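# Lift the sponge tote from the floor onto the desk

## Task

Pick the tote that holds two yellow sponges up off the floor and place it upright on the desk. At the end both sponges must lie inside the tote with neither one overhanging its rim. The tote must not topple or come to rest tilted, or the task fails. It must stay in place on its own; if the robot is still what holds it there, the task is not done.

## Robot and tools

ROBOT. A Hello Robot Stretch 3 with a single arm: a two-wheeled base, a lift that moves along a vertical mast, and a telescoping arm that reaches out to the robot's right side. The base cannot move sideways, so to shift the gripper forward or back you drive the base. The base is 0.33 m long and 0.34 m wide and turns about the point midway between its drive wheels, 0.05 m behind its front edge. With the arm pulled in and the wrist folded, a turn on the spot sweeps a circle of radius 0.28 m; an unfolded level wrist reaches past that circle. Cameras: head_camera and nav_camera sit on the head and are aimed by head_pan_rad and head_tilt_rad; wrist_camera rides on the gripper.

FRAMES. Base frame: origin on the floor between the drive wheels, x forward, y to the left, z up. hand_pose is reported in this frame, at the point where closed fingertips meet. The odometry frame is the base frame as it was at the scene's start. Heading is positive to the left, from -3.142 to 3.142.

execute_actions takes "actions", a list run in order; an empty list just returns the current state and images. Each action may hold "robot", "steps" (1 to 450 control steps at 30 per second, default 1) and "until". An action with only "steps" waits. "robot" is one command, a list of up to 8 commands run one after another (each must end "done" before the next starts; {"pause_s": s} waits up to 15 s), or {"stop": true}, which brakes everything and clears the queue. A command may contain:
- "base": exactly one of {"translate_m": d}, an offset in metres from where the base is when that command starts, forward positive, |d| at most 1; or {"rotate_rad": d}, an offset turn in radians, counter-clockwise (left) positive, |d| at most 3.2.
- "joints": absolute targets by name; unnamed joints keep their targets. lift_m 0 to 1.1 (arm height on the mast, m); arm_m 0 to 0.52 (extension, m); wrist_yaw_rad -1.345 to 4.42 (0 along the arm, positive swings toward the front, 3.0 folded over the base); wrist_pitch_rad -1.57 to 0.451 (0 level, negative tips fingertips down); wrist_roll_rad -2.911 to 2.911 (0 fingers side by side, level); gripper_m -0.089 to 0.179 (bigger is wider; the true fingertip gap is 0.007 m smaller when nearly shut, 0.025 m smaller when fully open, zero below 0.007); head_pan_rad -3.953 to 1.73 (0 forward, positive left, -1.57 looks along the arm); head_tilt_rad -1.53 to 0.419 (negative looks down).
- "contact_limits": {"arm_m": effort percent 1 to 100}, the effort at which that arm motion halts; lower is gentler, too low halts at once. It lasts until arm_m's next command.
Base and joint motions in one command begin together and keep running across later actions and while you think. A new command takes effect immediately and discards any older queue.

"until" ends an action early once all its conditions hold, e.g. {"robot": {"status": "ended"}} (nothing moving, no queue running) or comparisons like {"lift_m": [">", 0.3]}, {"base_status": ["!=", "moving"]}. Numbers compare as printed (joints to three decimals, base to four). {"any": {"status": "ended"}} fires when any one motion or the queue ends. Any invalid value rejects the whole call.

zoom_image: "camera" (head_camera, nav_camera or wrist_camera) and "region" [x0, y0, x1, y1] in pixels of that camera's latest image, top-left origin, at most 504 by 504. finished_scene: "scene", the number of the scene to end; irreversible, so call it only after every motion has ended and the tote rests free on the desk.

RESULTS. Each result is one instant plus an image per camera. base_status shows progress as (translate_m done of goal). joint_status words: moving, done (within tolerance), off_target (rested short, may still push), contact_stop (lift or arm pushed firmly and went slack), time_out, stopped, not_commanded, torque_fault (a wrist servo shut off for about 10 s; goals for it are refused). refusals and queue_left count refused goals and unstarted commands; lines starting refused:, dropped: or replaced: explain events. robot.on_its_own appears when the robot has changed a goal itself, a joint is slack or off, a motor rests under unusual effort, or base_tilt has drifted 3 degrees or more. motor_effort is percent of maximum (positive pushes toward higher values), with the peak in brackets; it is biased and noisy. lidar_m gives 12 distances in 30-degree sectors, first straight ahead, counting counter-clockwise, in a plane 0.17 m up (it sees table legs, not tops). wrist_depth_mm and head_depth_mm are 7x7 grids of median depth in mm. base_odometry counts wheel turns, so slips look like travel.

GRIPPING. Close to a gripper_m value below the object's width to hold it; to let go, open at least 0.02 above where the fingertips made contact. Neither the reading nor "done" proves something is held; check images and effort. Squeezing too hard triggers a guard that weakens the grip.

SPEED AND SAFETY. The base is fast (0.30 m/s, 1.9 rad/s) only when lift_m is under 0.30, arm_m under 0.03 and wrist_yaw_rad over 2.54; otherwise it is capped at 0.10 m/s and 0.63 rad/s. Fold or unfold the wrist only with lift_m between 0.32 and 0.95, wrist_pitch_rad -0.4 and roll near 0; when yaw is below -0.4 keep pitch at -0.5 or lower. The robot can tip if the arm pushes something rigid with the gripper above roughly 0.45 m, if it pushes again after a contact_stop, if it drives while holding or pushing something fixed, or if it snags furniture (backing up is worst). If it leans, reverse the last move in small steps, free the gripper, and lower lift_m to about 0.2 if needed. Avoid drops, slams and hard pushes; bring all motion to rest before finishing.

Each tool is called after "Request:" as name(argument=value, ...) on one line, values as JSON.

## Session

Request:
execute_actions(actions=[])

Scene clock: 0.00 s.
robot.base_odometry: x=+0.000 y=+0.000 heading=+0.000 (m, m, rad; robot's odometry frame)
robot.turned_by_wheels: +0.000 (rad since the last result)
robot.turned_by_imu: +0.000 (rad since the last result)
robot.base_tilt: forward=-0.2 right=-0.7 (deg)
robot.lidar_m: 2.41 2.61 1.98 1.88 2.13 1.50 1.31 1.89 1.56 1.55 1.55 1.71
robot.head_depth_mm: 1911 2873 2909 2934 2307 2316 2297 / 1929 2886 2965 2947 2355 2341 2344 / 1939 2904 2987 3000 2372 2368 2337 / 1942 2934 3088 3039 2397 2379 2336 / 1956 2926 3058 3094 2426 2404 2321 / 1973 2946 3148 3158 2451 2438 2322 / 1966 2990 3199 3154 2474 2476 2309
robot.base_status: not_commanded
robot.joint_positions: lift_m=+0.317 arm_m=+0.001 wrist_yaw_rad=+2.934 wrist_pitch_rad=-0.398 wrist_roll_rad=-0.012 gripper_m=+0.037 head_pan_rad=+0.017 head_tilt_rad=-0.007
robot.joint_goals: lift_m=+0.317 arm_m=+0.001 wrist_yaw_rad=+2.934 wrist_pitch_rad=-0.398 wrist_roll_rad=-0.012 gripper_m=+0.037 head_pan_rad=+0.017 head_tilt_rad=-0.007
robot.joint_status: lift_m=not_commanded arm_m=not_commanded wrist_yaw_rad=not_commanded wrist_pitch_rad=not_commanded wrist_roll_rad=not_commanded gripper_m=not_commanded head_pan_rad=not_commanded head_tilt_rad=not_commanded
robot.measured_speeds: translate_m=+0.000 rotate_rad=+0.000 lift_m=+0.000 arm_m=+0.000 wrist_yaw_rad=+0.000 wrist_pitch_rad=+0.000 wrist_roll_rad=+0.000 head_pan_rad=+0.000 head_tilt_rad=+0.000
robot: refusals=0 queue=idle queue_left=0
robot.motor_effort: left_wheel=+1 right_wheel=+0 lift_m=+23 arm_m=+0 wrist_yaw_rad=+0 wrist_pitch_rad=+4 wrist_roll_rad=+0 gripper_m=+0 head_pan_rad=+1 head_tilt_rad=+1 (%)
robot.hand_pose: x=+0.0256 y=+0.0756 z=+0.3339 quat_wxyz=(+0.211, +0.699, +0.069, +0.679) (m; robot's base frame)
robot.wrist_depth_mm: - - - - - - - / - - - - - - - / - - - - - - - / 848 - 866 885 891 880 926 / 685 - 717 705 703 703 711 / 569 573 - 581 599 589 582 / 483 497 - 502 489 495 504
pictures: head_camera (sideways: a quarter turn clockwise sets it upright), nav_camera (sideways: a quarter turn counterclockwise sets it upright), wrist_camera
Images, in order (width x height): head_camera 896x504, nav_camera 672x504, wrist_camera 644x364.

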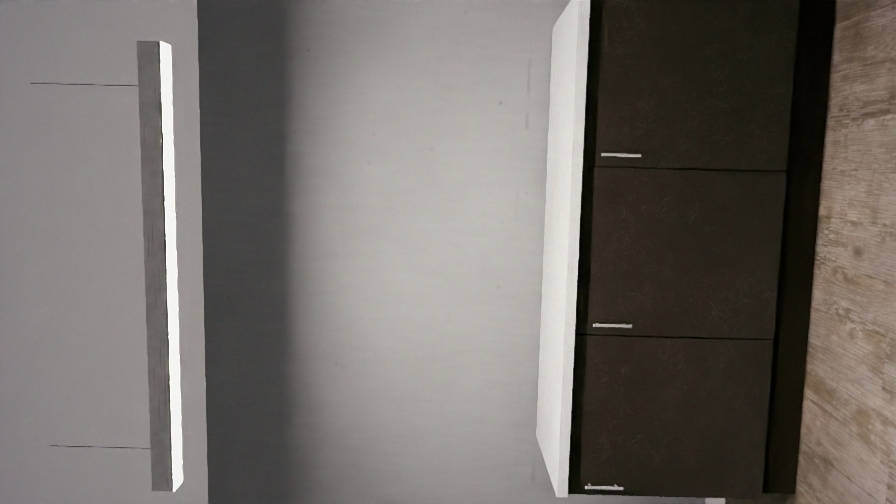

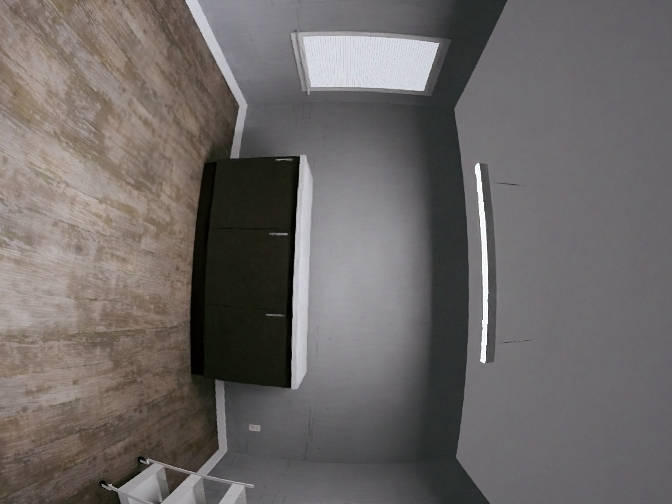

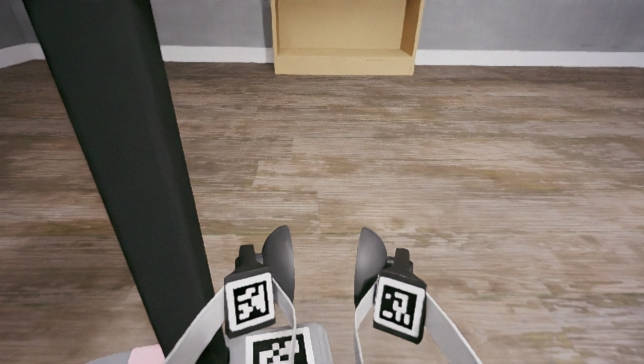

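Request:
execute_actions(actions=[{"robot":{"joints":{"head_pan_rad":-1.8,"head_tilt_rad":-0.7}},"steps":150,"until":{"robot":{"status":"ended"}}}])

Request:
execute_actions(actions=[{"robot":{"joints":{"head_pan_rad":-3.6,"head_tilt_rad":-0.7}},"steps":150,"until":{"robot":{"status":"ended"}}}])

Scene clock: 5.90 s.
robot.base_odometry: x=+0.000 y=+0.000 heading=+0.000 (m, m, rad; robot's odometry frame)
robot.turned_by_wheels: +0.000 (rad since the last result)
robot.turned_by_imu: +0.000 (rad since the last result)
robot.base_tilt: forward=-0.2 right=-0.7 (deg)
robot.lidar_m: 2.41 2.61 1.98 1.89 2.13 1.50 1.31 1.89 1.57 1.56 1.55 1.72
robot.head_depth_mm: 1355 1528 1743 1971 1690 1416 1218 / 1342 1503 1721 1941 1681 1411 1216 / 1351 1514 1708 1928 1681 1403 1211 / 1341 1505 1703 1930 1667 1399 1210 / 1335 1486 1689 1891 1568 1362 1203 / 1316 1479 1669 1892 1649 1386 1200 / 1308 1465 1650 1854 1643 1381 1188
robot.base_status: not_commanded
robot.joint_positions: lift_m=+0.317 arm_m=+0.001 wrist_yaw_rad=+2.934 wrist_pitch_rad=-0.398 wrist_roll_rad=-0.012 gripper_m=+0.037 head_pan_rad=-1.793 head_tilt_rad=-0.691
robot.joint_goals: lift_m=+0.317 arm_m=+0.001 wrist_yaw_rad=+2.934 wrist_pitch_rad=-0.398 wrist_roll_rad=-0.012 gripper_m=+0.037 head_pan_rad=-1.800 head_tilt_rad=-0.700
robot.joint_status: lift_m=not_commanded arm_m=not_commanded wrist_yaw_rad=not_commanded wrist_pitch_rad=not_commanded wrist_roll_rad=not_commanded gripper_m=not_commanded head_pan_rad=done head_tilt_rad=done
robot.measured_speeds: translate_m=+0.000 rotate_rad=+0.000 lift_m=+0.000 arm_m=+0.000 wrist_yaw_rad=+0.000 wrist_pitch_rad=+0.000 wrist_roll_rad=+0.000 head_pan_rad=+0.000 head_tilt_rad=+0.000
robot: refusals=0 queue=done queue_left=0
robot.motor_effort: left_wheel=+1(1) right_wheel=+0(0) lift_m=+23(24) arm_m=+0(0) wrist_yaw_rad=+0(1) wrist_pitch_rad=+4(4) wrist_roll_rad=+0(1) gripper_m=+1(0) head_pan_rad=-3(38) head_tilt_rad=-4(31) (%)
robot.hand_pose: x=+0.0256 y=+0.0756 z=+0.3339 quat_wxyz=(+0.211, +0.699, +0.069, +0.679) (m; robot's base frame)
robot.wrist_depth_mm: - - - - - - - / - - - - - - - / - - - - - - - / 853 - 887 870 883 934 895 / 683 - 702 698 705 709 722 / 559 567 - 576 589 580 598 / 489 494 - 501 486 502 506
pictures: head_camera (sideways: a quarter turn clockwise sets it upright), nav_camera (sideways: a quarter turn counterclockwise sets it upright), wrist_camera
Images, in order (width x height): head_camera 896x504, nav_camera 672x504, wrist_camera 644x364.

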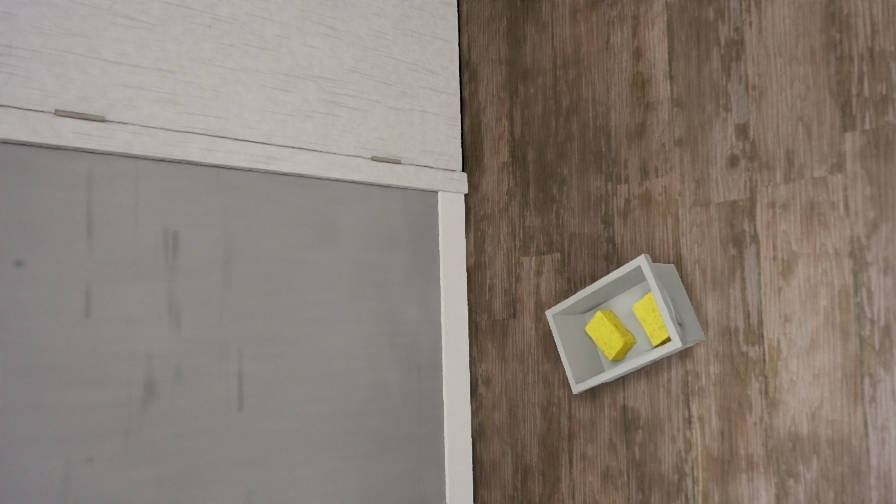

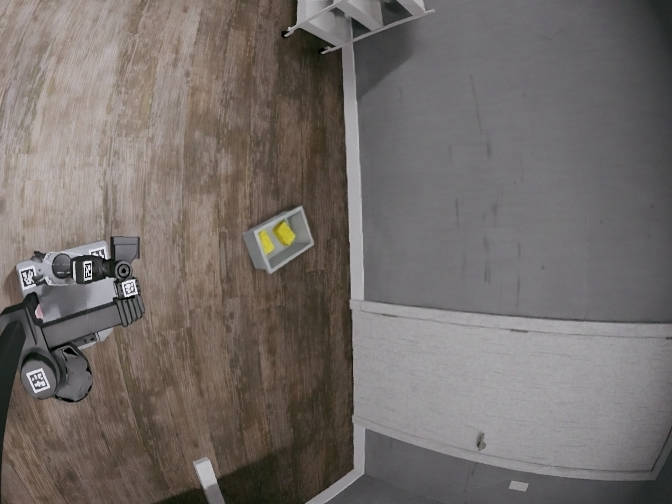

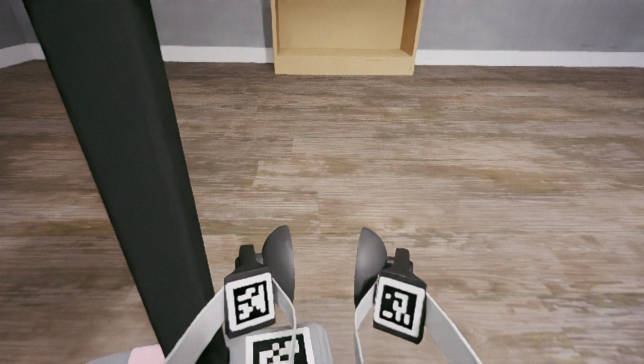

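Scene clock: 7.27 s.
robot.base_odometry: x=+0.000 y=+0.000 heading=+0.000 (m, m, rad; robot's odometry frame)
robot.turned_by_wheels: +0.000 (rad since the last result)
robot.turned_by_imu: +0.000 (rad since the last result)
robot.base_tilt: forward=-0.2 right=-0.7 (deg)
robot.lidar_m: 2.41 2.61 1.98 1.88 2.14 1.51 1.32 1.88 1.56 1.56 1.55 1.72
robot.head_depth_mm: 1739 1914 1415 2107 1685 1454 - / 1680 1755 1326 1894 1689 1407 1239 / 1628 1726 1261 2080 1674 1412 1217 / 1567 1669 1240 2064 1668 1401 1204 / 1518 1620 1180 2037 1660 1393 1203 / 1483 1586 1171 2001 1653 1391 1197 / 1444 1542 1166 1963 1634 1387 1194
robot.base_status: not_commanded
robot.joint_positions: lift_m=+0.317 arm_m=+0.001 wrist_yaw_rad=+2.934 wrist_pitch_rad=-0.398 wrist_roll_rad=-0.012 gripper_m=+0.037 head_pan_rad=-3.593 head_tilt_rad=-0.691
robot.joint_goals: lift_m=+0.317 arm_m=+0.001 wrist_yaw_rad=+2.934 wrist_pitch_rad=-0.398 wrist_roll_rad=-0.012 gripper_m=+0.037 head_pan_rad=-3.600 head_tilt_rad=-0.700
robot.joint_status: lift_m=not_commanded arm_m=not_commanded wrist_yaw_rad=not_commanded wrist_pitch_rad=not_commanded wrist_roll_rad=not_commanded gripper_m=not_commanded head_pan_rad=done head_tilt_rad=done
robot.measured_speeds: translate_m=+0.000 rotate_rad=+0.000 lift_m=+0.000 arm_m=+0.000 wrist_yaw_rad=+0.000 wrist_pitch_rad=+0.000 wrist_roll_rad=+0.000 head_pan_rad=+0.000 head_tilt_rad=+0.000
robot: refusals=0 queue=done queue_left=0
robot.motor_effort: left_wheel=+1(0) right_wheel=+1(0) lift_m=+23(24) arm_m=+0(0) wrist_yaw_rad=+1(0) wrist_pitch_rad=+4(4) wrist_roll_rad=+1(1) gripper_m=+0(0) head_pan_rad=-3(39) head_tilt_rad=-4(4) (%)
robot.hand_pose: x=+0.0256 y=+0.0756 z=+0.3339 quat_wxyz=(+0.211, +0.699, +0.069, +0.679) (m; robot's base frame)
robot.wrist_depth_mm: - - - - - - - / - - - - - - - / - - - - - - - / 843 - 851 883 904 910 919 / 680 - 708 692 709 709 709 / 561 566 - 573 598 587 584 / 476 499 - 506 479 496 504
pictures: head_camera (sideways: a quarter turn clockwise sets it upright), nav_camera (sideways: a quarter turn counterclockwise sets it upright), wrist_camera
Images, in order (width x height): head_camera 896x504, nav_camera 672x504, wrist_camera 644x364.

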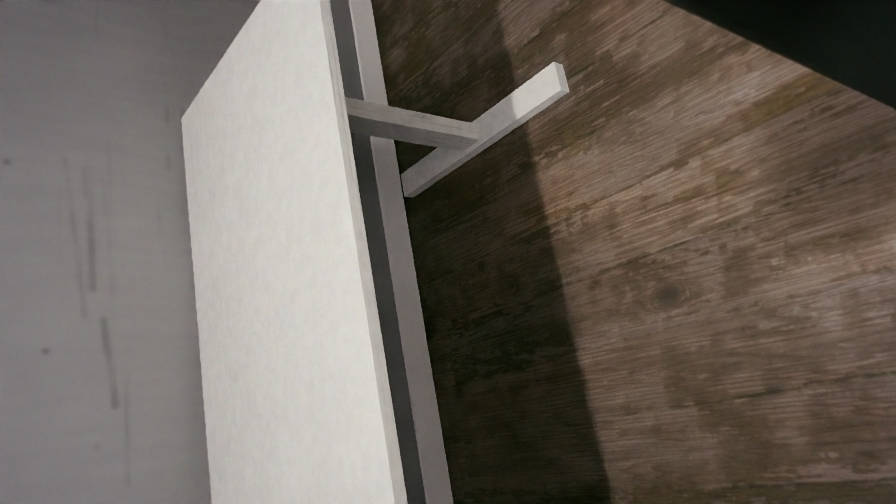

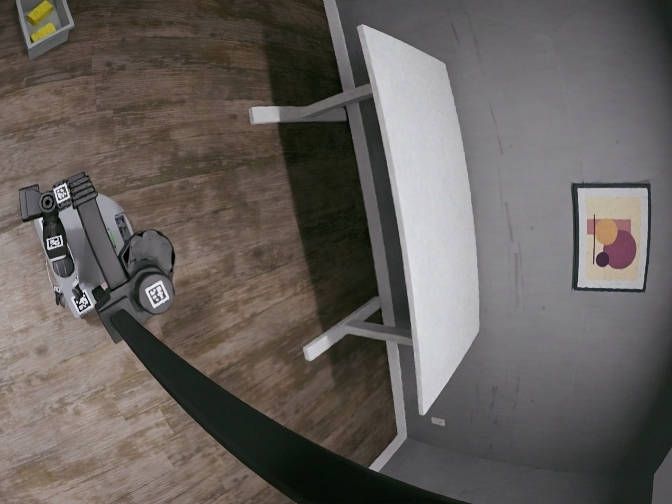

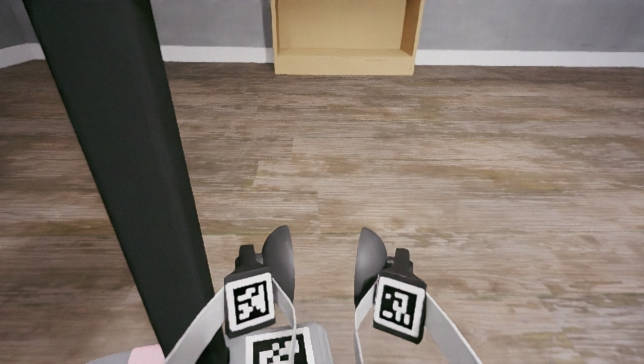

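Request:
execute_actions(actions=[{"robot":[{"base":{"rotate_rad":0.24},"joints":{"lift_m":0.45,"head_pan_rad":-1.6,"head_tilt_rad":-0.9,"gripper_m":0.1}},{"joints":{"wrist_yaw_rad":0,"arm_m":0.4}},{"joints":{"wrist_pitch_rad":-1.0,"arm_m":0.5}}],"steps":450,"until":{"robot":{"status":"ended"}}}])

Scene clock: 20.23 s.
robot.base_odometry: x=+0.000 y=+0.000 heading=+0.240 (m, m, rad; robot's odometry frame)
robot.turned_by_wheels: +0.240 (rad since the last result)
robot.turned_by_imu: +0.243 (rad since the last result)
robot.base_tilt: forward=-0.2 right=-0.7 (deg)
robot.lidar_m: 2.42 2.39 1.89 2.23 1.87 1.72 1.32 1.66 1.55 1.57 1.54 2.41
robot.head_depth_mm: 1348 1537 1788 1697 1464 1282 1152 / 1402 1594 1860 1648 1429 1278 1143 / 1453 1660 1898 1677 1417 1269 1150 / 1500 1748 1930 1569 1441 1268 1134 / 1559 1812 1958 1659 1440 1269 1131 / 1614 1898 1974 1653 1425 1262 1128 / 1677 1944 1950 1652 1424 1255 1122
robot.base_status: done (rotate_rad +0.2399 of +0.2400)
robot.joint_positions: lift_m=+0.450 arm_m=+0.500 wrist_yaw_rad=+0.002 wrist_pitch_rad=-1.004 wrist_roll_rad=-0.012 gripper_m=+0.100 head_pan_rad=-1.607 head_tilt_rad=-0.889
robot.joint_goals: lift_m=+0.450 arm_m=+0.500 wrist_yaw_rad=+0.000 wrist_pitch_rad=-1.000 wrist_roll_rad=-0.012 gripper_m=+0.100 head_pan_rad=-1.600 head_tilt_rad=-0.900
robot.joint_status: lift_m=done arm_m=done wrist_yaw_rad=done wrist_pitch_rad=done wrist_roll_rad=not_commanded gripper_m=done head_pan_rad=done head_tilt_rad=done
robot.measured_speeds: translate_m=+0.000 rotate_rad=+0.000 lift_m=+0.000 arm_m=+0.000 wrist_yaw_rad=+0.000 wrist_pitch_rad=+0.000 wrist_roll_rad=+0.000 head_pan_rad=+0.000 head_tilt_rad=+0.000
robot: refusals=0 queue=done queue_left=0
robot.motor_effort: left_wheel=-1(5) right_wheel=+3(5) lift_m=+27(28) arm_m=+4(4) wrist_yaw_rad=-2(5) wrist_pitch_rad=+1(3) wrist_roll_rad=+0(1) gripper_m=+0(81) head_pan_rad=+3(37) head_tilt_rad=-5(19) (%)
robot.hand_pose: x=-0.0214 y=-0.7618 z=+0.3594 quat_wxyz=(+0.624, +0.343, -0.615, -0.338) (m; robot's base frame)
robot.wrist_depth_mm: 722 713 743 744 734 734 738 / 665 662 671 671 668 681 668 / 618 619 628 624 629 513 527 / 576 579 573 574 581 528 516 / 536 526 541 545 549 486 470 / 500 497 508 505 503 464 445 / 472 465 475 470 476 470 478
pictures: head_camera (sideways: a quarter turn clockwise sets it upright), nav_camera (sideways: a quarter turn counterclockwise sets it upright), wrist_camera
Images, in order (width x height): head_camera 896x504, nav_camera 672x504, wrist_camera 644x364.

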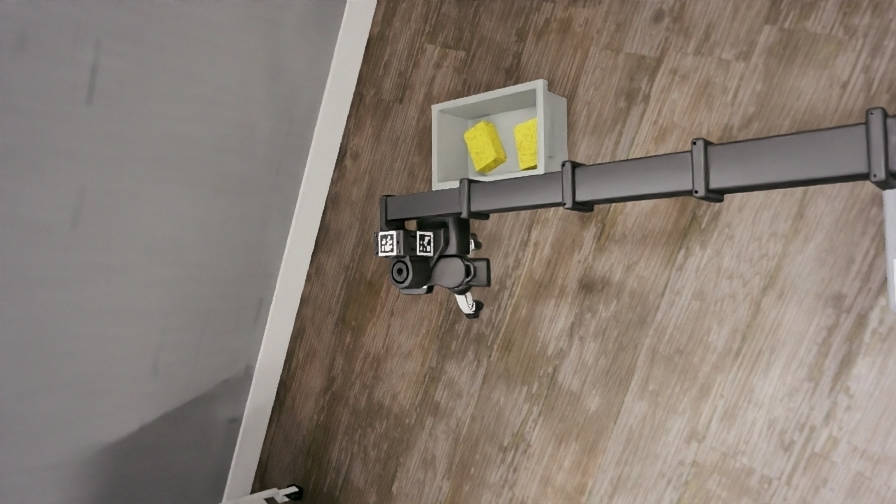

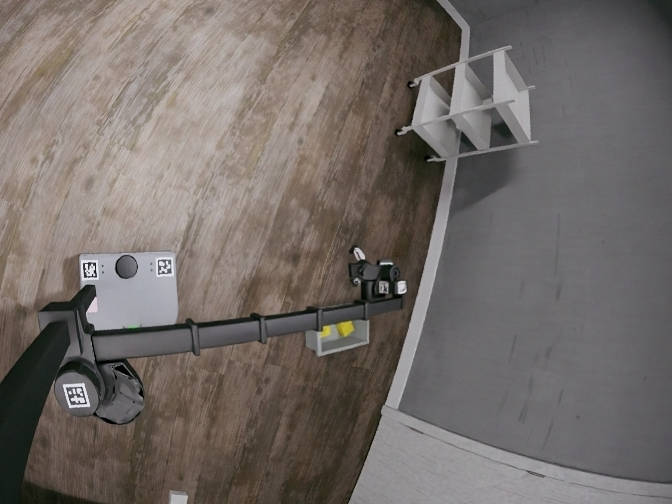

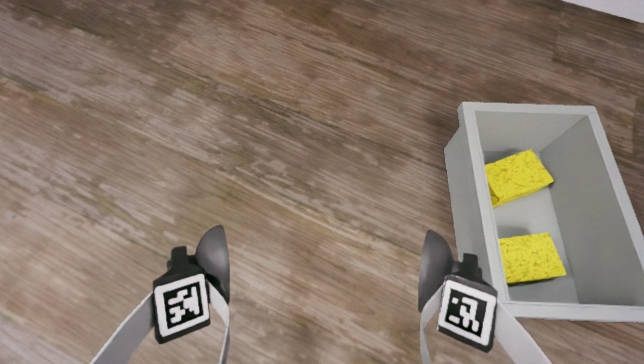

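Request:
execute_actions(actions=[{"robot":[{"base":{"rotate_rad":0.95},"joints":{"arm_m":0.42,"lift_m":0.4,"wrist_pitch_rad":-1.3}},{"base":{"translate_m":-0.26}},{"base":{"rotate_rad":-0.95},"joints":{"head_tilt_rad":-1.05}}],"steps":450,"until":{"robot":{"status":"ended"}}}])

Scene clock: 31.93 s.
robot.base_odometry: x=-0.097 y=-0.241 heading=+0.240 (m, m, rad; robot's odometry frame)
robot.turned_by_wheels: +0.000 (rad since the last result)
robot.turned_by_imu: +0.002 (rad since the last result)
robot.base_tilt: forward=-0.2 right=-0.7 (deg)
robot.lidar_m: 2.49 2.66 2.13 2.48 1.81 1.20 1.21 1.39 1.30 1.32 1.45 2.48
robot.head_depth_mm: 1201 1399 1625 1518 1359 1229 1123 / 1243 1465 1653 1509 1353 1226 1143 / 1289 1531 1690 1443 1324 1220 - / 1341 1600 1717 1443 1325 1226 - / 1397 1678 1683 1490 1336 1211 1105 / 1449 1754 1683 1484 1334 1206 1102 / 1504 1784 1671 1484 1326 1206 1099
robot.base_status: done (rotate_rad -0.9499 of -0.9500)
robot.joint_positions: lift_m=+0.400 arm_m=+0.420 wrist_yaw_rad=+0.002 wrist_pitch_rad=-1.299 wrist_roll_rad=-0.012 gripper_m=+0.100 head_pan_rad=-1.607 head_tilt_rad=-1.037
robot.joint_goals: lift_m=+0.400 arm_m=+0.420 wrist_yaw_rad=+0.000 wrist_pitch_rad=-1.300 wrist_roll_rad=-0.012 gripper_m=+0.100 head_pan_rad=-1.600 head_tilt_rad=-1.050
robot.joint_status: lift_m=done arm_m=done wrist_yaw_rad=done wrist_pitch_rad=done wrist_roll_rad=not_commanded gripper_m=done head_pan_rad=done head_tilt_rad=done
robot.measured_speeds: translate_m=+0.000 rotate_rad=+0.000 lift_m=+0.000 arm_m=+0.000 wrist_yaw_rad=+0.000 wrist_pitch_rad=+0.000 wrist_roll_rad=+0.000 head_pan_rad=+0.000 head_tilt_rad=+0.000
robot: refusals=0 queue=done queue_left=0
robot.motor_effort: left_wheel=+2(7) right_wheel=+0(9) lift_m=+21(27) arm_m=-4(5) wrist_yaw_rad=-2(2) wrist_pitch_rad=-1(3) wrist_roll_rad=+0(1) gripper_m=+0(1) head_pan_rad=+3(3) head_tilt_rad=-5(17) (%)
robot.hand_pose: x=-0.0215 y=-0.6109 z=+0.2856 quat_wxyz=(+0.567, +0.431, -0.559, -0.425) (m; robot's base frame)
robot.wrist_depth_mm: 485 486 488 485 476 487 489 / 477 479 472 482 428 402 478 / 463 464 468 464 420 422 465 / 460 455 455 460 455 426 459 / 446 444 443 448 402 405 447 / 437 436 437 439 321 371 438 / 431 429 428 427 433 433 432
pictures: head_camera (sideways: a quarter turn clockwise sets it upright), nav_camera (sideways: a quarter turn counterclockwise sets it upright), wrist_camera
Images, in order (width x height): head_camera 896x504, nav_camera 672x504, wrist_camera 644x364.

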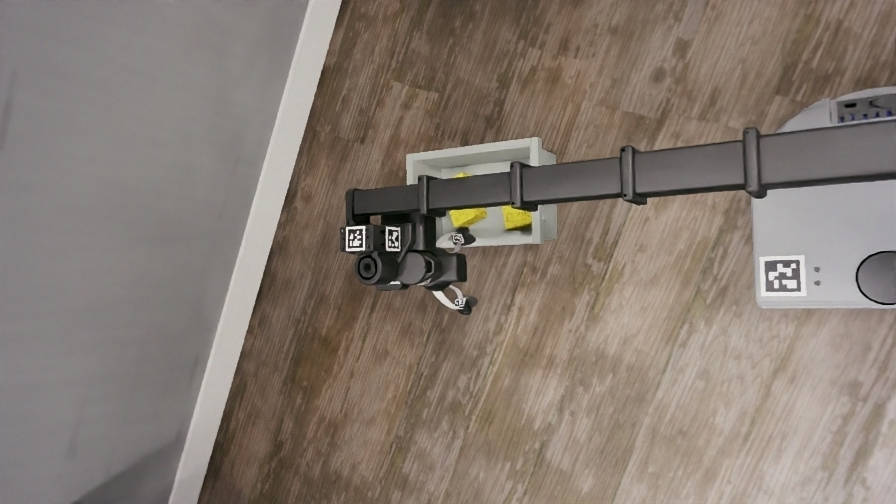

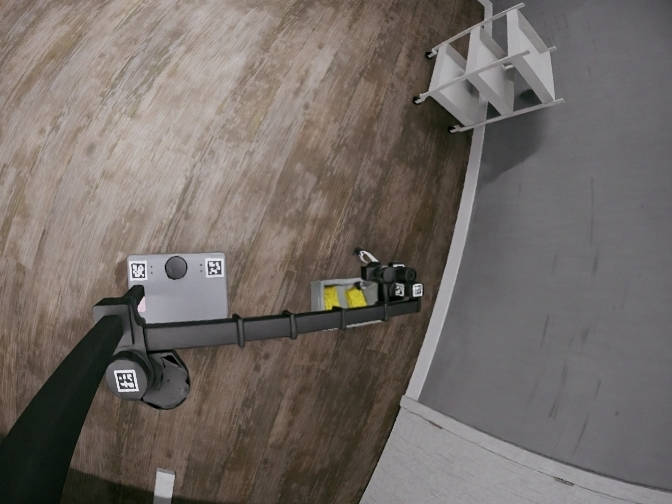

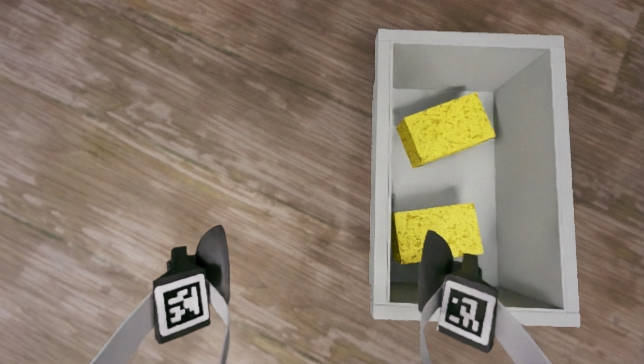

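Request:
execute_actions(actions=[{"robot":{"base":{"translate_m":-0.056},"joints":{"arm_m":0.49,"lift_m":0.3,"gripper_m":0.08}},"steps":450,"until":{"robot":{"status":"ended"}}}])

Scene clock: 37.13 s.
robot.base_odometry: x=-0.151 y=-0.255 heading=+0.240 (m, m, rad; robot's odometry frame)
robot.turned_by_wheels: +0.000 (rad since the last result)
robot.turned_by_imu: +0.001 (rad since the last result)
robot.base_tilt: forward=-0.3 right=-0.7 (deg)
robot.lidar_m: 2.54 2.69 2.15 2.50 1.75 1.15 1.15 1.37 1.27 1.30 1.48 2.53
robot.head_depth_mm: 1181 1374 1622 1523 1358 1227 1121 / 1223 1438 1641 1510 1352 1224 1138 / 1269 1500 1678 1475 1339 1230 - / 1316 1562 1726 1430 1325 1222 - / 1367 1643 1673 1499 1334 1215 1107 / 1427 1730 1669 1484 1337 1205 1099 / 1497 1794 1668 1470 1330 1205 1103
robot.base_status: done (translate_m -0.0560 of -0.0560)
robot.joint_positions: lift_m=+0.300 arm_m=+0.490 wrist_yaw_rad=+0.002 wrist_pitch_rad=-1.300 wrist_roll_rad=-0.012 gripper_m=+0.080 head_pan_rad=-1.607 head_tilt_rad=-1.037
robot.joint_goals: lift_m=+0.300 arm_m=+0.490 wrist_yaw_rad=+0.000 wrist_pitch_rad=-1.300 wrist_roll_rad=-0.012 gripper_m=+0.080 head_pan_rad=-1.600 head_tilt_rad=-1.050
robot.joint_status: lift_m=done arm_m=done wrist_yaw_rad=done wrist_pitch_rad=done wrist_roll_rad=not_commanded gripper_m=done head_pan_rad=done head_tilt_rad=done
robot.measured_speeds: translate_m=+0.000 rotate_rad=+0.000 lift_m=+0.000 arm_m=+0.000 wrist_yaw_rad=+0.000 wrist_pitch_rad=+0.000 wrist_roll_rad=+0.000 head_pan_rad=+0.000 head_tilt_rad=+0.000
robot: refusals=0 queue=done queue_left=0
robot.motor_effort: left_wheel=+2(4) right_wheel=-3(6) lift_m=+21(20) arm_m=+4(4) wrist_yaw_rad=-2(2) wrist_pitch_rad=+0(1) wrist_roll_rad=+1(0) gripper_m=+0(71) head_pan_rad=+3(2) head_tilt_rad=-5(6) (%)
robot.hand_pose: x=-0.0215 y=-0.6800 z=+0.1855 quat_wxyz=(+0.567, +0.431, -0.559, -0.425) (m; robot's base frame)
robot.wrist_depth_mm: 370 374 373 378 376 379 377 / 369 366 369 367 278 272 369 / 358 358 360 361 358 311 257 / 356 351 352 349 309 307 255 / 346 349 350 342 348 327 254 / 339 343 339 339 295 303 250 / 334 338 334 330 289 297 237
pictures: head_camera (sideways: a quarter turn clockwise sets it upright), nav_camera (sideways: a quarter turn counterclockwise sets it upright), wrist_camera
Images, in order (width x height): head_camera 896x504, nav_camera 672x504, wrist_camera 644x364.

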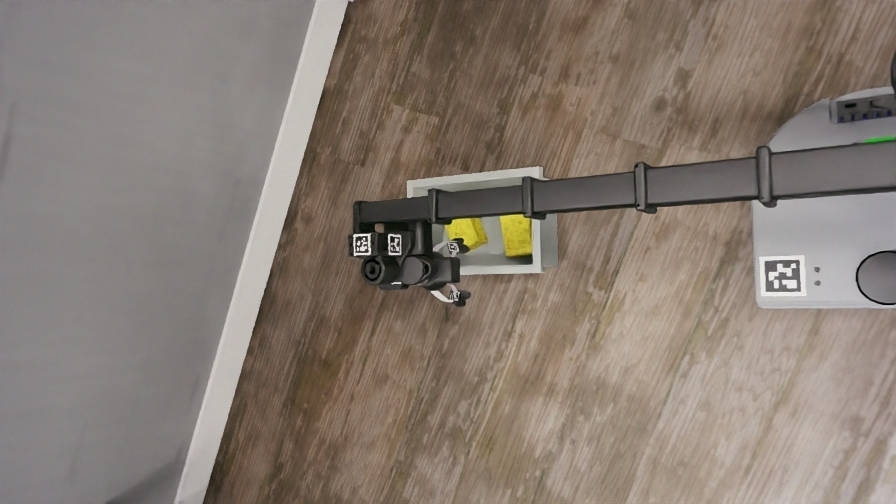

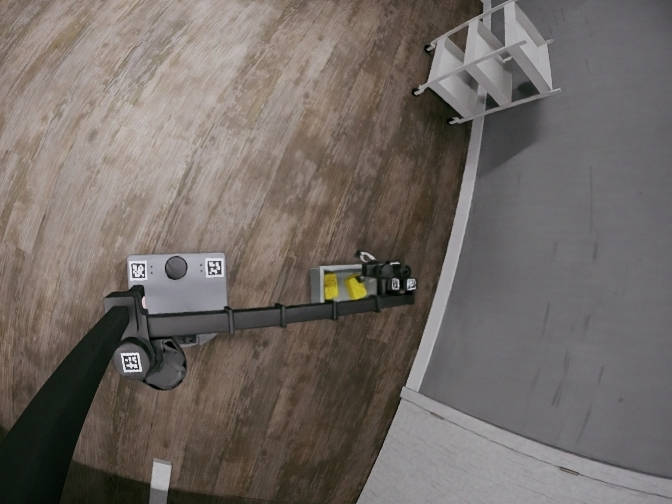

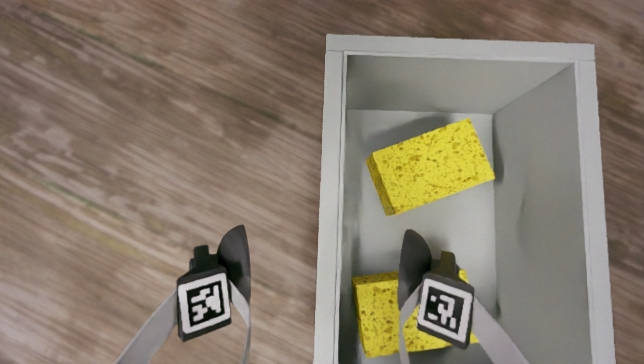

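Request:
execute_actions(actions=[{"robot":{"base":{"translate_m":-0.007},"joints":{"lift_m":0.19}},"steps":450,"until":{"robot":{"status":"ended"}}}])

Scene clock: 40.80 s.
robot.base_odometry: x=-0.158 y=-0.256 heading=+0.240 (m, m, rad; robot's odometry frame)
robot.turned_by_wheels: +0.000 (rad since the last result)
robot.turned_by_imu: +0.000 (rad since the last result)
robot.base_tilt: forward=-0.2 right=-0.7 (deg)
robot.lidar_m: 2.55 2.68 2.15 2.51 1.74 1.15 1.15 1.37 1.27 1.29 1.48 2.53
robot.head_depth_mm: 1176 1375 1625 1519 1361 1232 1123 / 1223 1434 1646 1512 1353 1227 1146 / 1265 1505 1669 1475 1331 1226 - / 1321 1563 1701 1512 1323 1225 - / 1363 1645 1682 1490 1336 1212 1105 / 1425 1720 1682 1483 1328 1204 1109 / 1485 1800 1662 1472 1326 1207 1101
robot.base_status: done (translate_m -0.0070 of -0.0070)
robot.joint_positions: lift_m=+0.190 arm_m=+0.490 wrist_yaw_rad=+0.002 wrist_pitch_rad=-1.300 wrist_roll_rad=-0.012 gripper_m=+0.080 head_pan_rad=-1.607 head_tilt_rad=-1.037
robot.joint_goals: lift_m=+0.190 arm_m=+0.490 wrist_yaw_rad=+0.000 wrist_pitch_rad=-1.300 wrist_roll_rad=-0.012 gripper_m=+0.080 head_pan_rad=-1.600 head_tilt_rad=-1.050
robot.joint_status: lift_m=done arm_m=done wrist_yaw_rad=done wrist_pitch_rad=done wrist_roll_rad=not_commanded gripper_m=done head_pan_rad=done head_tilt_rad=done
robot.measured_speeds: translate_m=+0.000 rotate_rad=+0.000 lift_m=+0.000 arm_m=+0.000 wrist_yaw_rad=+0.000 wrist_pitch_rad=+0.000 wrist_roll_rad=+0.000 head_pan_rad=+0.000 head_tilt_rad=+0.000
robot: refusals=0 queue=done queue_left=0
robot.motor_effort: left_wheel=+3(5) right_wheel=-2(7) lift_m=+20(20) arm_m=+4(4) wrist_yaw_rad=-2(2) wrist_pitch_rad=+0(1) wrist_roll_rad=+0(0) gripper_m=+0(0) head_pan_rad=+2(3) head_tilt_rad=-6(5) (%)
robot.hand_pose: x=-0.0215 y=-0.6800 z=+0.0755 quat_wxyz=(+0.567, +0.431, -0.559, -0.425) (m; robot's base frame)
robot.wrist_depth_mm: 257 257 257 129 207 202 196 / 249 250 253 248 250 202 213 / 245 245 247 242 198 197 202 / 242 243 242 238 206 237 211 / 236 237 237 234 235 236 209 / 230 232 233 118 231 232 208 / 226 229 227 115 183 184 207
pictures: head_camera (sideways: a quarter turn clockwise sets it upright), nav_camera (sideways: a quarter turn counterclockwise sets it upright), wrist_camera
Images, in order (width x height): head_camera 896x504, nav_camera 672x504, wrist_camera 644x364.

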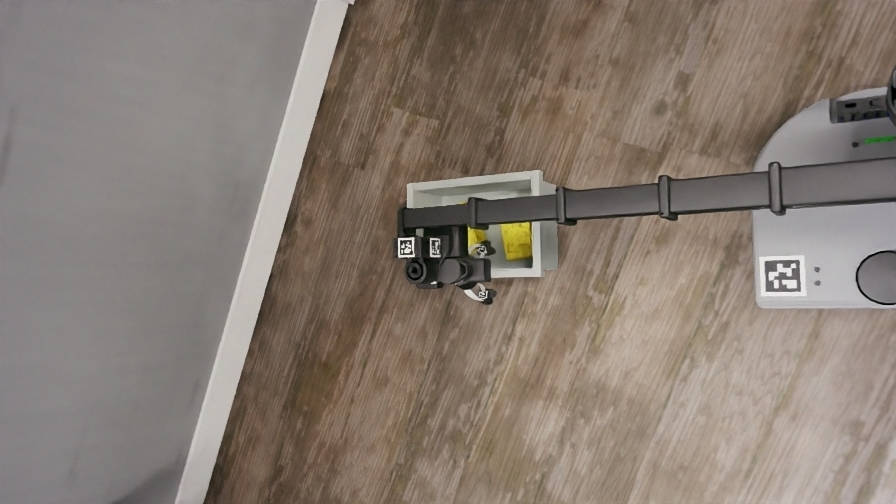

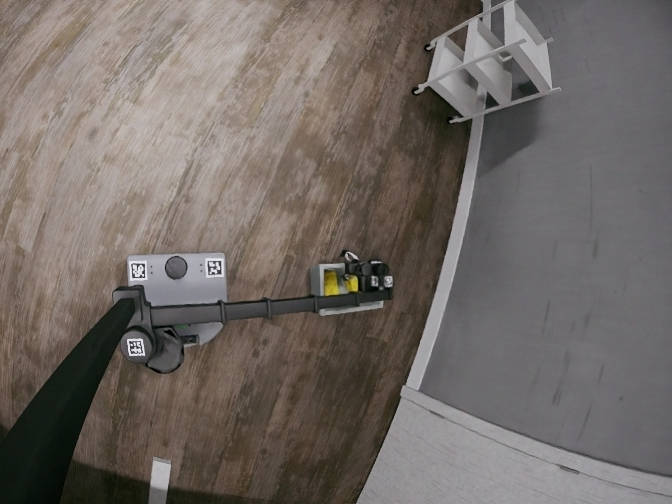

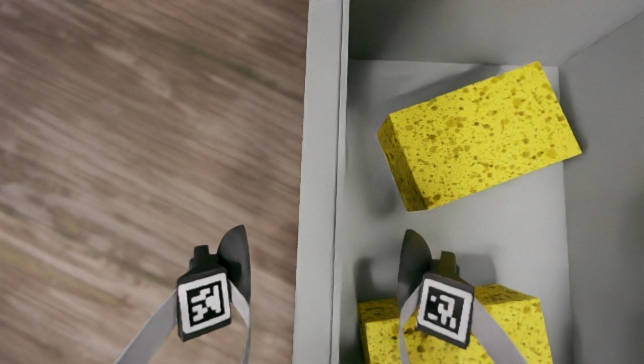

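Request:
execute_actions(actions=[{"robot":[{"joints":{"gripper_m":-0.04}},{"pause_s":0.5},{"joints":{"lift_m":0.3}}],"steps":450,"until":{"robot":{"status":"ended"}}}])

Scene clock: 45.80 s.
robot.base_odometry: x=-0.158 y=-0.256 heading=+0.240 (m, m, rad; robot's odometry frame)
robot.turned_by_wheels: +0.000 (rad since the last result)
robot.turned_by_imu: +0.000 (rad since the last result)
robot.base_tilt: forward=-0.2 right=-0.7 (deg)
robot.lidar_m: 2.55 2.69 2.15 2.51 1.74 1.14 1.15 1.36 0.55 0.53 1.49 2.54
robot.head_depth_mm: 1182 1369 1625 1516 1354 1229 1124 / 1219 1434 1640 1508 1355 1222 1139 / 1267 1495 1683 1499 1337 1232 - / 1311 1570 1718 1357 1302 1225 - / 1370 1638 1685 1490 1329 1216 1110 / 1428 1739 1674 1485 1332 1212 1108 / 1494 1802 1661 1472 1327 1205 1107
robot.base_status: done (translate_m -0.0070 of -0.0070)
robot.joint_positions: lift_m=+0.300 arm_m=+0.490 wrist_yaw_rad=+0.001 wrist_pitch_rad=-1.311 wrist_roll_rad=-0.010 gripper_m=-0.030 head_pan_rad=-1.607 head_tilt_rad=-1.038
robot.joint_goals: lift_m=+0.300 arm_m=+0.490 wrist_yaw_rad=+0.000 wrist_pitch_rad=-1.300 wrist_roll_rad=-0.010 gripper_m=-0.031 head_pan_rad=-1.600 head_tilt_rad=-1.050
robot.joint_status: lift_m=done arm_m=done wrist_yaw_rad=done wrist_pitch_rad=done wrist_roll_rad=not_commanded gripper_m=done head_pan_rad=done head_tilt_rad=done
robot.measured_speeds: translate_m=+0.000 rotate_rad=+0.000 lift_m=+0.000 arm_m=+0.000 wrist_yaw_rad=+0.000 wrist_pitch_rad=+0.000 wrist_roll_rad=+0.000 head_pan_rad=+0.000 head_tilt_rad=+0.000
robot: refusals=0 queue=done queue_left=0
robot.on_its_own: gripper_m is held at -0.031, not at your -0.040, by its stall guard, which is still easing
robot.motor_effort: left_wheel=+2(8) right_wheel=-2(7) lift_m=+30(31) arm_m=+3(4) wrist_yaw_rad=+0(2) wrist_pitch_rad=+3(4) wrist_roll_rad=+0(1) gripper_m=-21(100) head_pan_rad=+3(2) head_tilt_rad=-5(6) (%)
robot.hand_pose: x=-0.0216 y=-0.6772 z=+0.1845 quat_wxyz=(+0.563, +0.433, -0.557, -0.429) (m; robot's base frame)
robot.wrist_depth_mm: 371 369 370 197 203 197 215 / 364 365 364 150 273 248 223 / 357 357 363 142 251 258 219 / 351 355 354 136 240 255 214 / 344 349 344 131 288 255 210 / 339 339 339 128 256 245 202 / 334 332 334 130 226 239 199
pictures: head_camera (sideways: a quarter turn clockwise sets it upright), nav_camera (sideways: a quarter turn counterclockwise sets it upright), wrist_camera
Images, in order (width x height): head_camera 896x504, nav_camera 672x504, wrist_camera 644x364.

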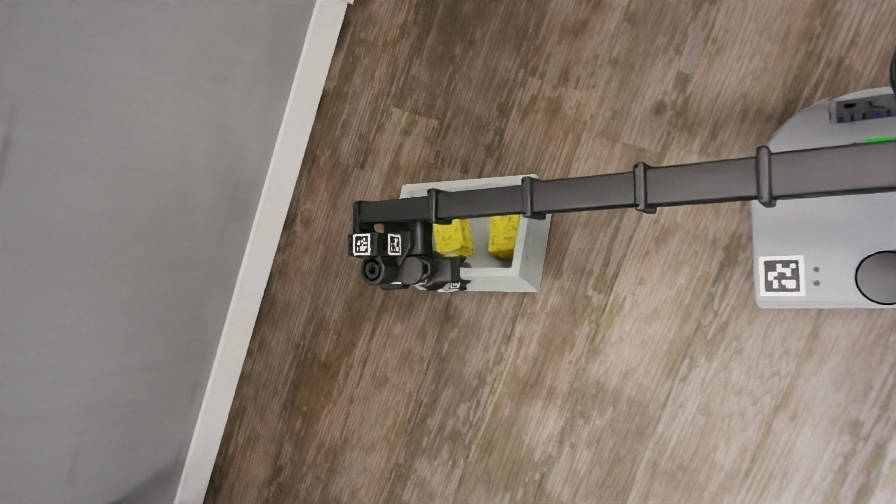

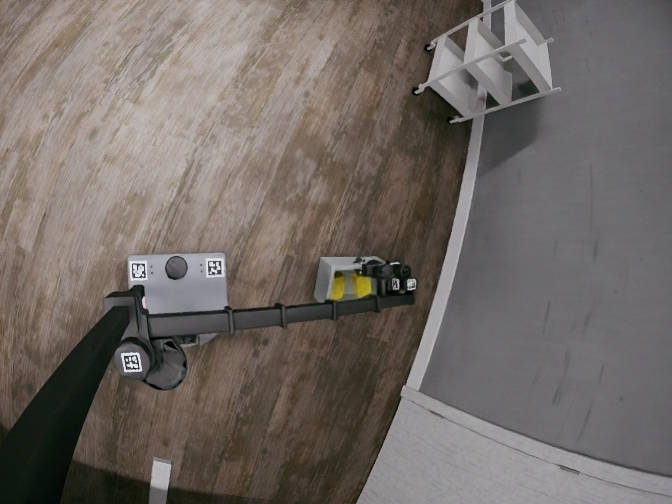

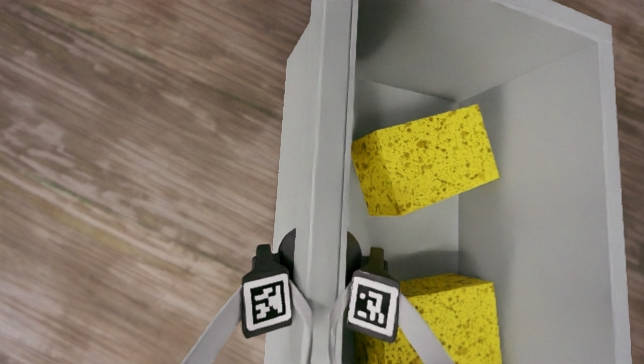

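Request:
execute_actions(actions=[{"robot":{"joints":{"lift_m":0.45}},"steps":450,"until":{"robot":{"status":"ended"}}}])

Scene clock: 49.37 s.
robot.base_odometry: x=-0.158 y=-0.256 heading=+0.240 (m, m, rad; robot's odometry frame)
robot.turned_by_wheels: +0.000 (rad since the last result)
robot.turned_by_imu: +0.000 (rad since the last result)
robot.base_tilt: forward=-0.2 right=-0.7 (deg)
robot.lidar_m: 2.56 2.68 2.15 2.51 1.74 1.14 1.15 1.37 1.27 1.29 1.48 2.54
robot.head_depth_mm: 1178 1373 1618 1518 1350 1228 1125 / 1215 1442 1648 1505 1348 1226 1131 / 1267 1486 1670 1493 1358 1228 - / 1318 1564 1739 1175 1344 1224 - / 1373 1639 1683 1492 1339 1211 1110 / 1426 1731 1678 1486 1334 1212 1103 / 1489 1787 1666 1474 1325 1204 1102
robot.base_status: done (translate_m -0.0070 of -0.0070)
robot.joint_positions: lift_m=+0.450 arm_m=+0.490 wrist_yaw_rad=+0.001 wrist_pitch_rad=-1.311 wrist_roll_rad=-0.010 gripper_m=-0.027 head_pan_rad=-1.607 head_tilt_rad=-1.038
robot.joint_goals: lift_m=+0.450 arm_m=+0.490 wrist_yaw_rad=+0.000 wrist_pitch_rad=-1.300 wrist_roll_rad=-0.010 gripper_m=-0.028 head_pan_rad=-1.600 head_tilt_rad=-1.050
robot.joint_status: lift_m=done arm_m=done wrist_yaw_rad=done wrist_pitch_rad=done wrist_roll_rad=not_commanded gripper_m=done head_pan_rad=done head_tilt_rad=done
robot.measured_speeds: translate_m=+0.000 rotate_rad=+0.000 lift_m=+0.000 arm_m=+0.000 wrist_yaw_rad=+0.000 wrist_pitch_rad=+0.000 wrist_roll_rad=+0.000 head_pan_rad=+0.000 head_tilt_rad=+0.000
robot: refusals=0 queue=done queue_left=0
robot.on_its_own: gripper_m is held at -0.028, not at your -0.040, by its stall guard, which is not easing now
robot.motor_effort: left_wheel=+3(2) right_wheel=-2(2) lift_m=+30(32) arm_m=+3(3) wrist_yaw_rad=+0(0) wrist_pitch_rad=+3(3) wrist_roll_rad=-1(1) gripper_m=-20(22) head_pan_rad=+3(3) head_tilt_rad=-5(5) (%)
robot.hand_pose: x=-0.0216 y=-0.6772 z=+0.3345 quat_wxyz=(+0.563, +0.433, -0.557, -0.429) (m; robot's base frame)
robot.wrist_depth_mm: 532 527 526 205 202 195 543 / 524 523 522 204 268 251 224 / 509 513 513 147 252 260 219 / 506 508 506 138 240 253 215 / 493 499 495 133 285 255 211 / 487 484 485 127 264 245 202 / 482 477 478 131 223 240 199
pictures: head_camera (sideways: a quarter turn clockwise sets it upright), nav_camera (sideways: a quarter turn counterclockwise sets it upright), wrist_camera
Images, in order (width x height): head_camera 896x504, nav_camera 672x504, wrist_camera 644x364.

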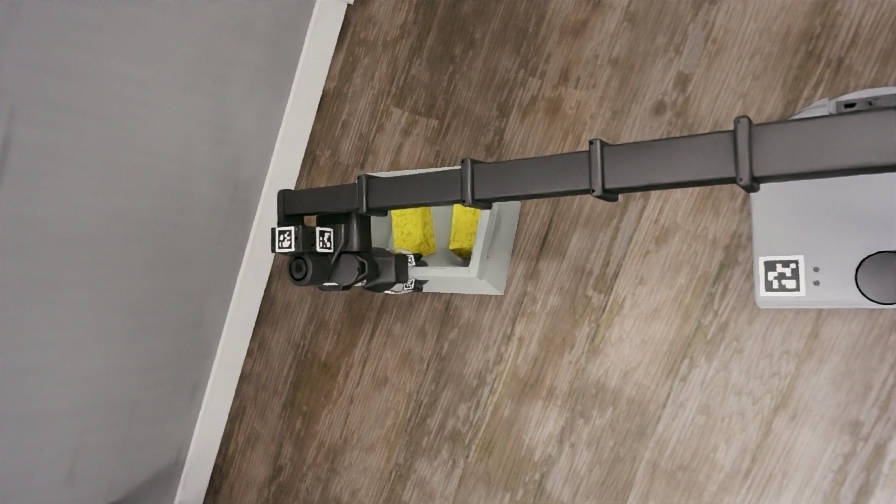

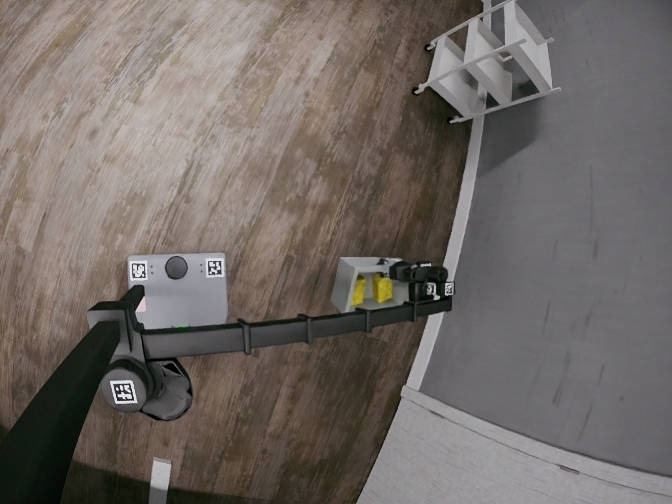

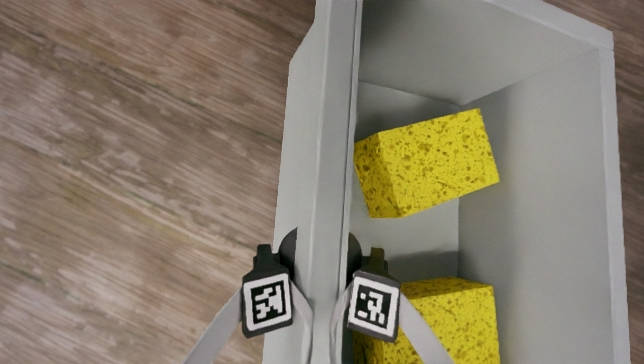

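Request:
execute_actions(actions=[{"robot":[{"base":{"translate_m":-0.28},"joints":{"lift_m":1.09,"arm_m":0.15,"head_tilt_rad":-0.6}}],"steps":450,"until":{"robot":{"status":"ended"}}},{"robot":{"base":{"rotate_rad":-1.2},"joints":{"head_pan_rad":-2.1}},"steps":450,"until":{"robot":{"status":"ended"}}}])

Scene clock: 62.73 s.
robot.base_odometry: x=-0.430 y=-0.323 heading=-0.960 (m, m, rad; robot's odometry frame)
robot.turned_by_wheels: -1.200 (rad since the last result)
robot.turned_by_imu: -1.209 (rad since the last result)
robot.base_tilt: forward=-0.2 right=-0.7 (deg)
robot.lidar_m: 1.35 1.67 2.80 3.01 2.27 2.58 1.49 1.35 0.88 1.35 1.14 1.14
robot.head_depth_mm: - - 1325 1049 813 1433 1270 / - - 1341 1043 812 1463 1265 / - - 1370 1038 806 416 1206 / - 1315 1436 1558 801 439 387 / - 1348 1480 1642 542 469 326 / - 1340 1549 1660 566 488 305 / 1294 - 1600 1711 543 471 306
robot.base_status: done (rotate_rad -1.1999 of -1.2000)
robot.joint_positions: lift_m=+1.090 arm_m=+0.150 wrist_yaw_rad=+0.001 wrist_pitch_rad=-1.311 wrist_roll_rad=-0.010 gripper_m=-0.027 head_pan_rad=-2.093 head_tilt_rad=-0.606
robot.joint_goals: lift_m=+1.090 arm_m=+0.150 wrist_yaw_rad=+0.000 wrist_pitch_rad=-1.300 wrist_roll_rad=-0.010 gripper_m=-0.028 head_pan_rad=-2.100 head_tilt_rad=-0.600
robot.joint_status: lift_m=done arm_m=done wrist_yaw_rad=done wrist_pitch_rad=done wrist_roll_rad=not_commanded gripper_m=done head_pan_rad=done head_tilt_rad=done
robot.measured_speeds: translate_m=+0.000 rotate_rad=+0.000 lift_m=+0.000 arm_m=+0.000 wrist_yaw_rad=+0.000 wrist_pitch_rad=+0.000 wrist_roll_rad=+0.000 head_pan_rad=+0.000 head_tilt_rad=+0.000
robot: refusals=0 queue=done queue_left=0
robot.on_its_own: gripper_m is held at -0.028, not at your -0.040, by its stall guard, which is not easing now
robot.motor_effort: left_wheel=+3(6) right_wheel=-2(7) lift_m=+31(29) arm_m=-4(4) wrist_yaw_rad=-1(0) wrist_pitch_rad=+3(3) wrist_roll_rad=-1(1) gripper_m=-21(20) head_pan_rad=-3(27) head_tilt_rad=+2(24) (%)
robot.hand_pose: x=-0.0216 y=-0.3378 z=+0.9745 quat_wxyz=(+0.563, +0.433, -0.557, -0.429) (m; robot's base frame)
robot.wrist_depth_mm: 930 - - 151 201 195 452 / - - - 206 269 249 223 / - - - 147 251 258 220 / - - - 138 240 255 215 / - - - 132 284 257 212 / - - - 128 265 245 201 / - - - 131 223 239 199
pictures: head_camera (sideways: a quarter turn clockwise sets it upright), nav_camera (sideways: a quarter turn counterclockwise sets it upright), wrist_camera
Images, in order (width x height): head_camera 896x504, nav_camera 672x504, wrist_camera 644x364.

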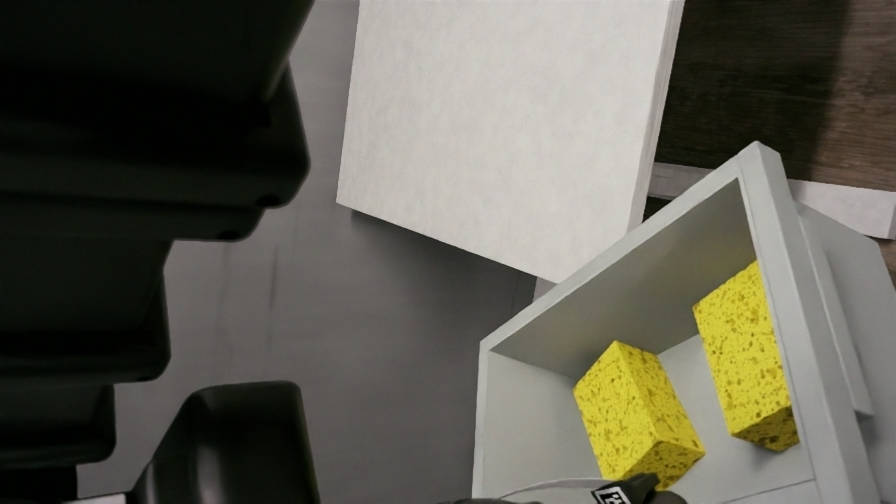

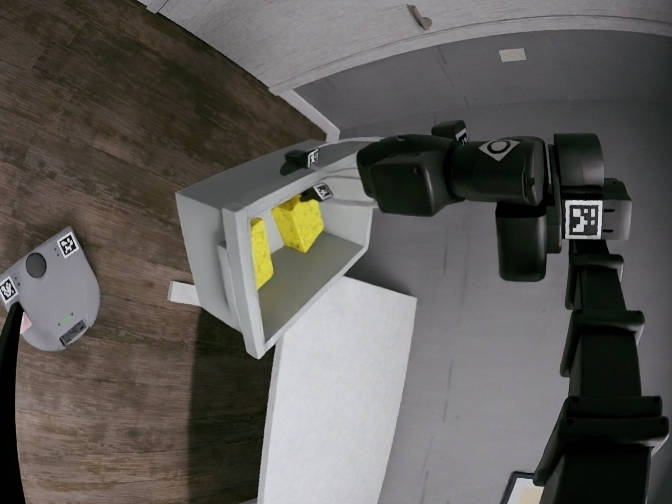

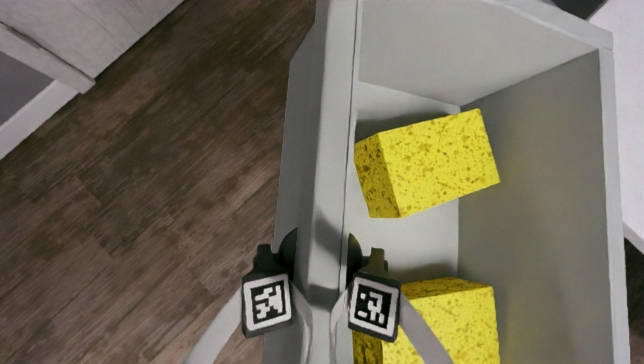

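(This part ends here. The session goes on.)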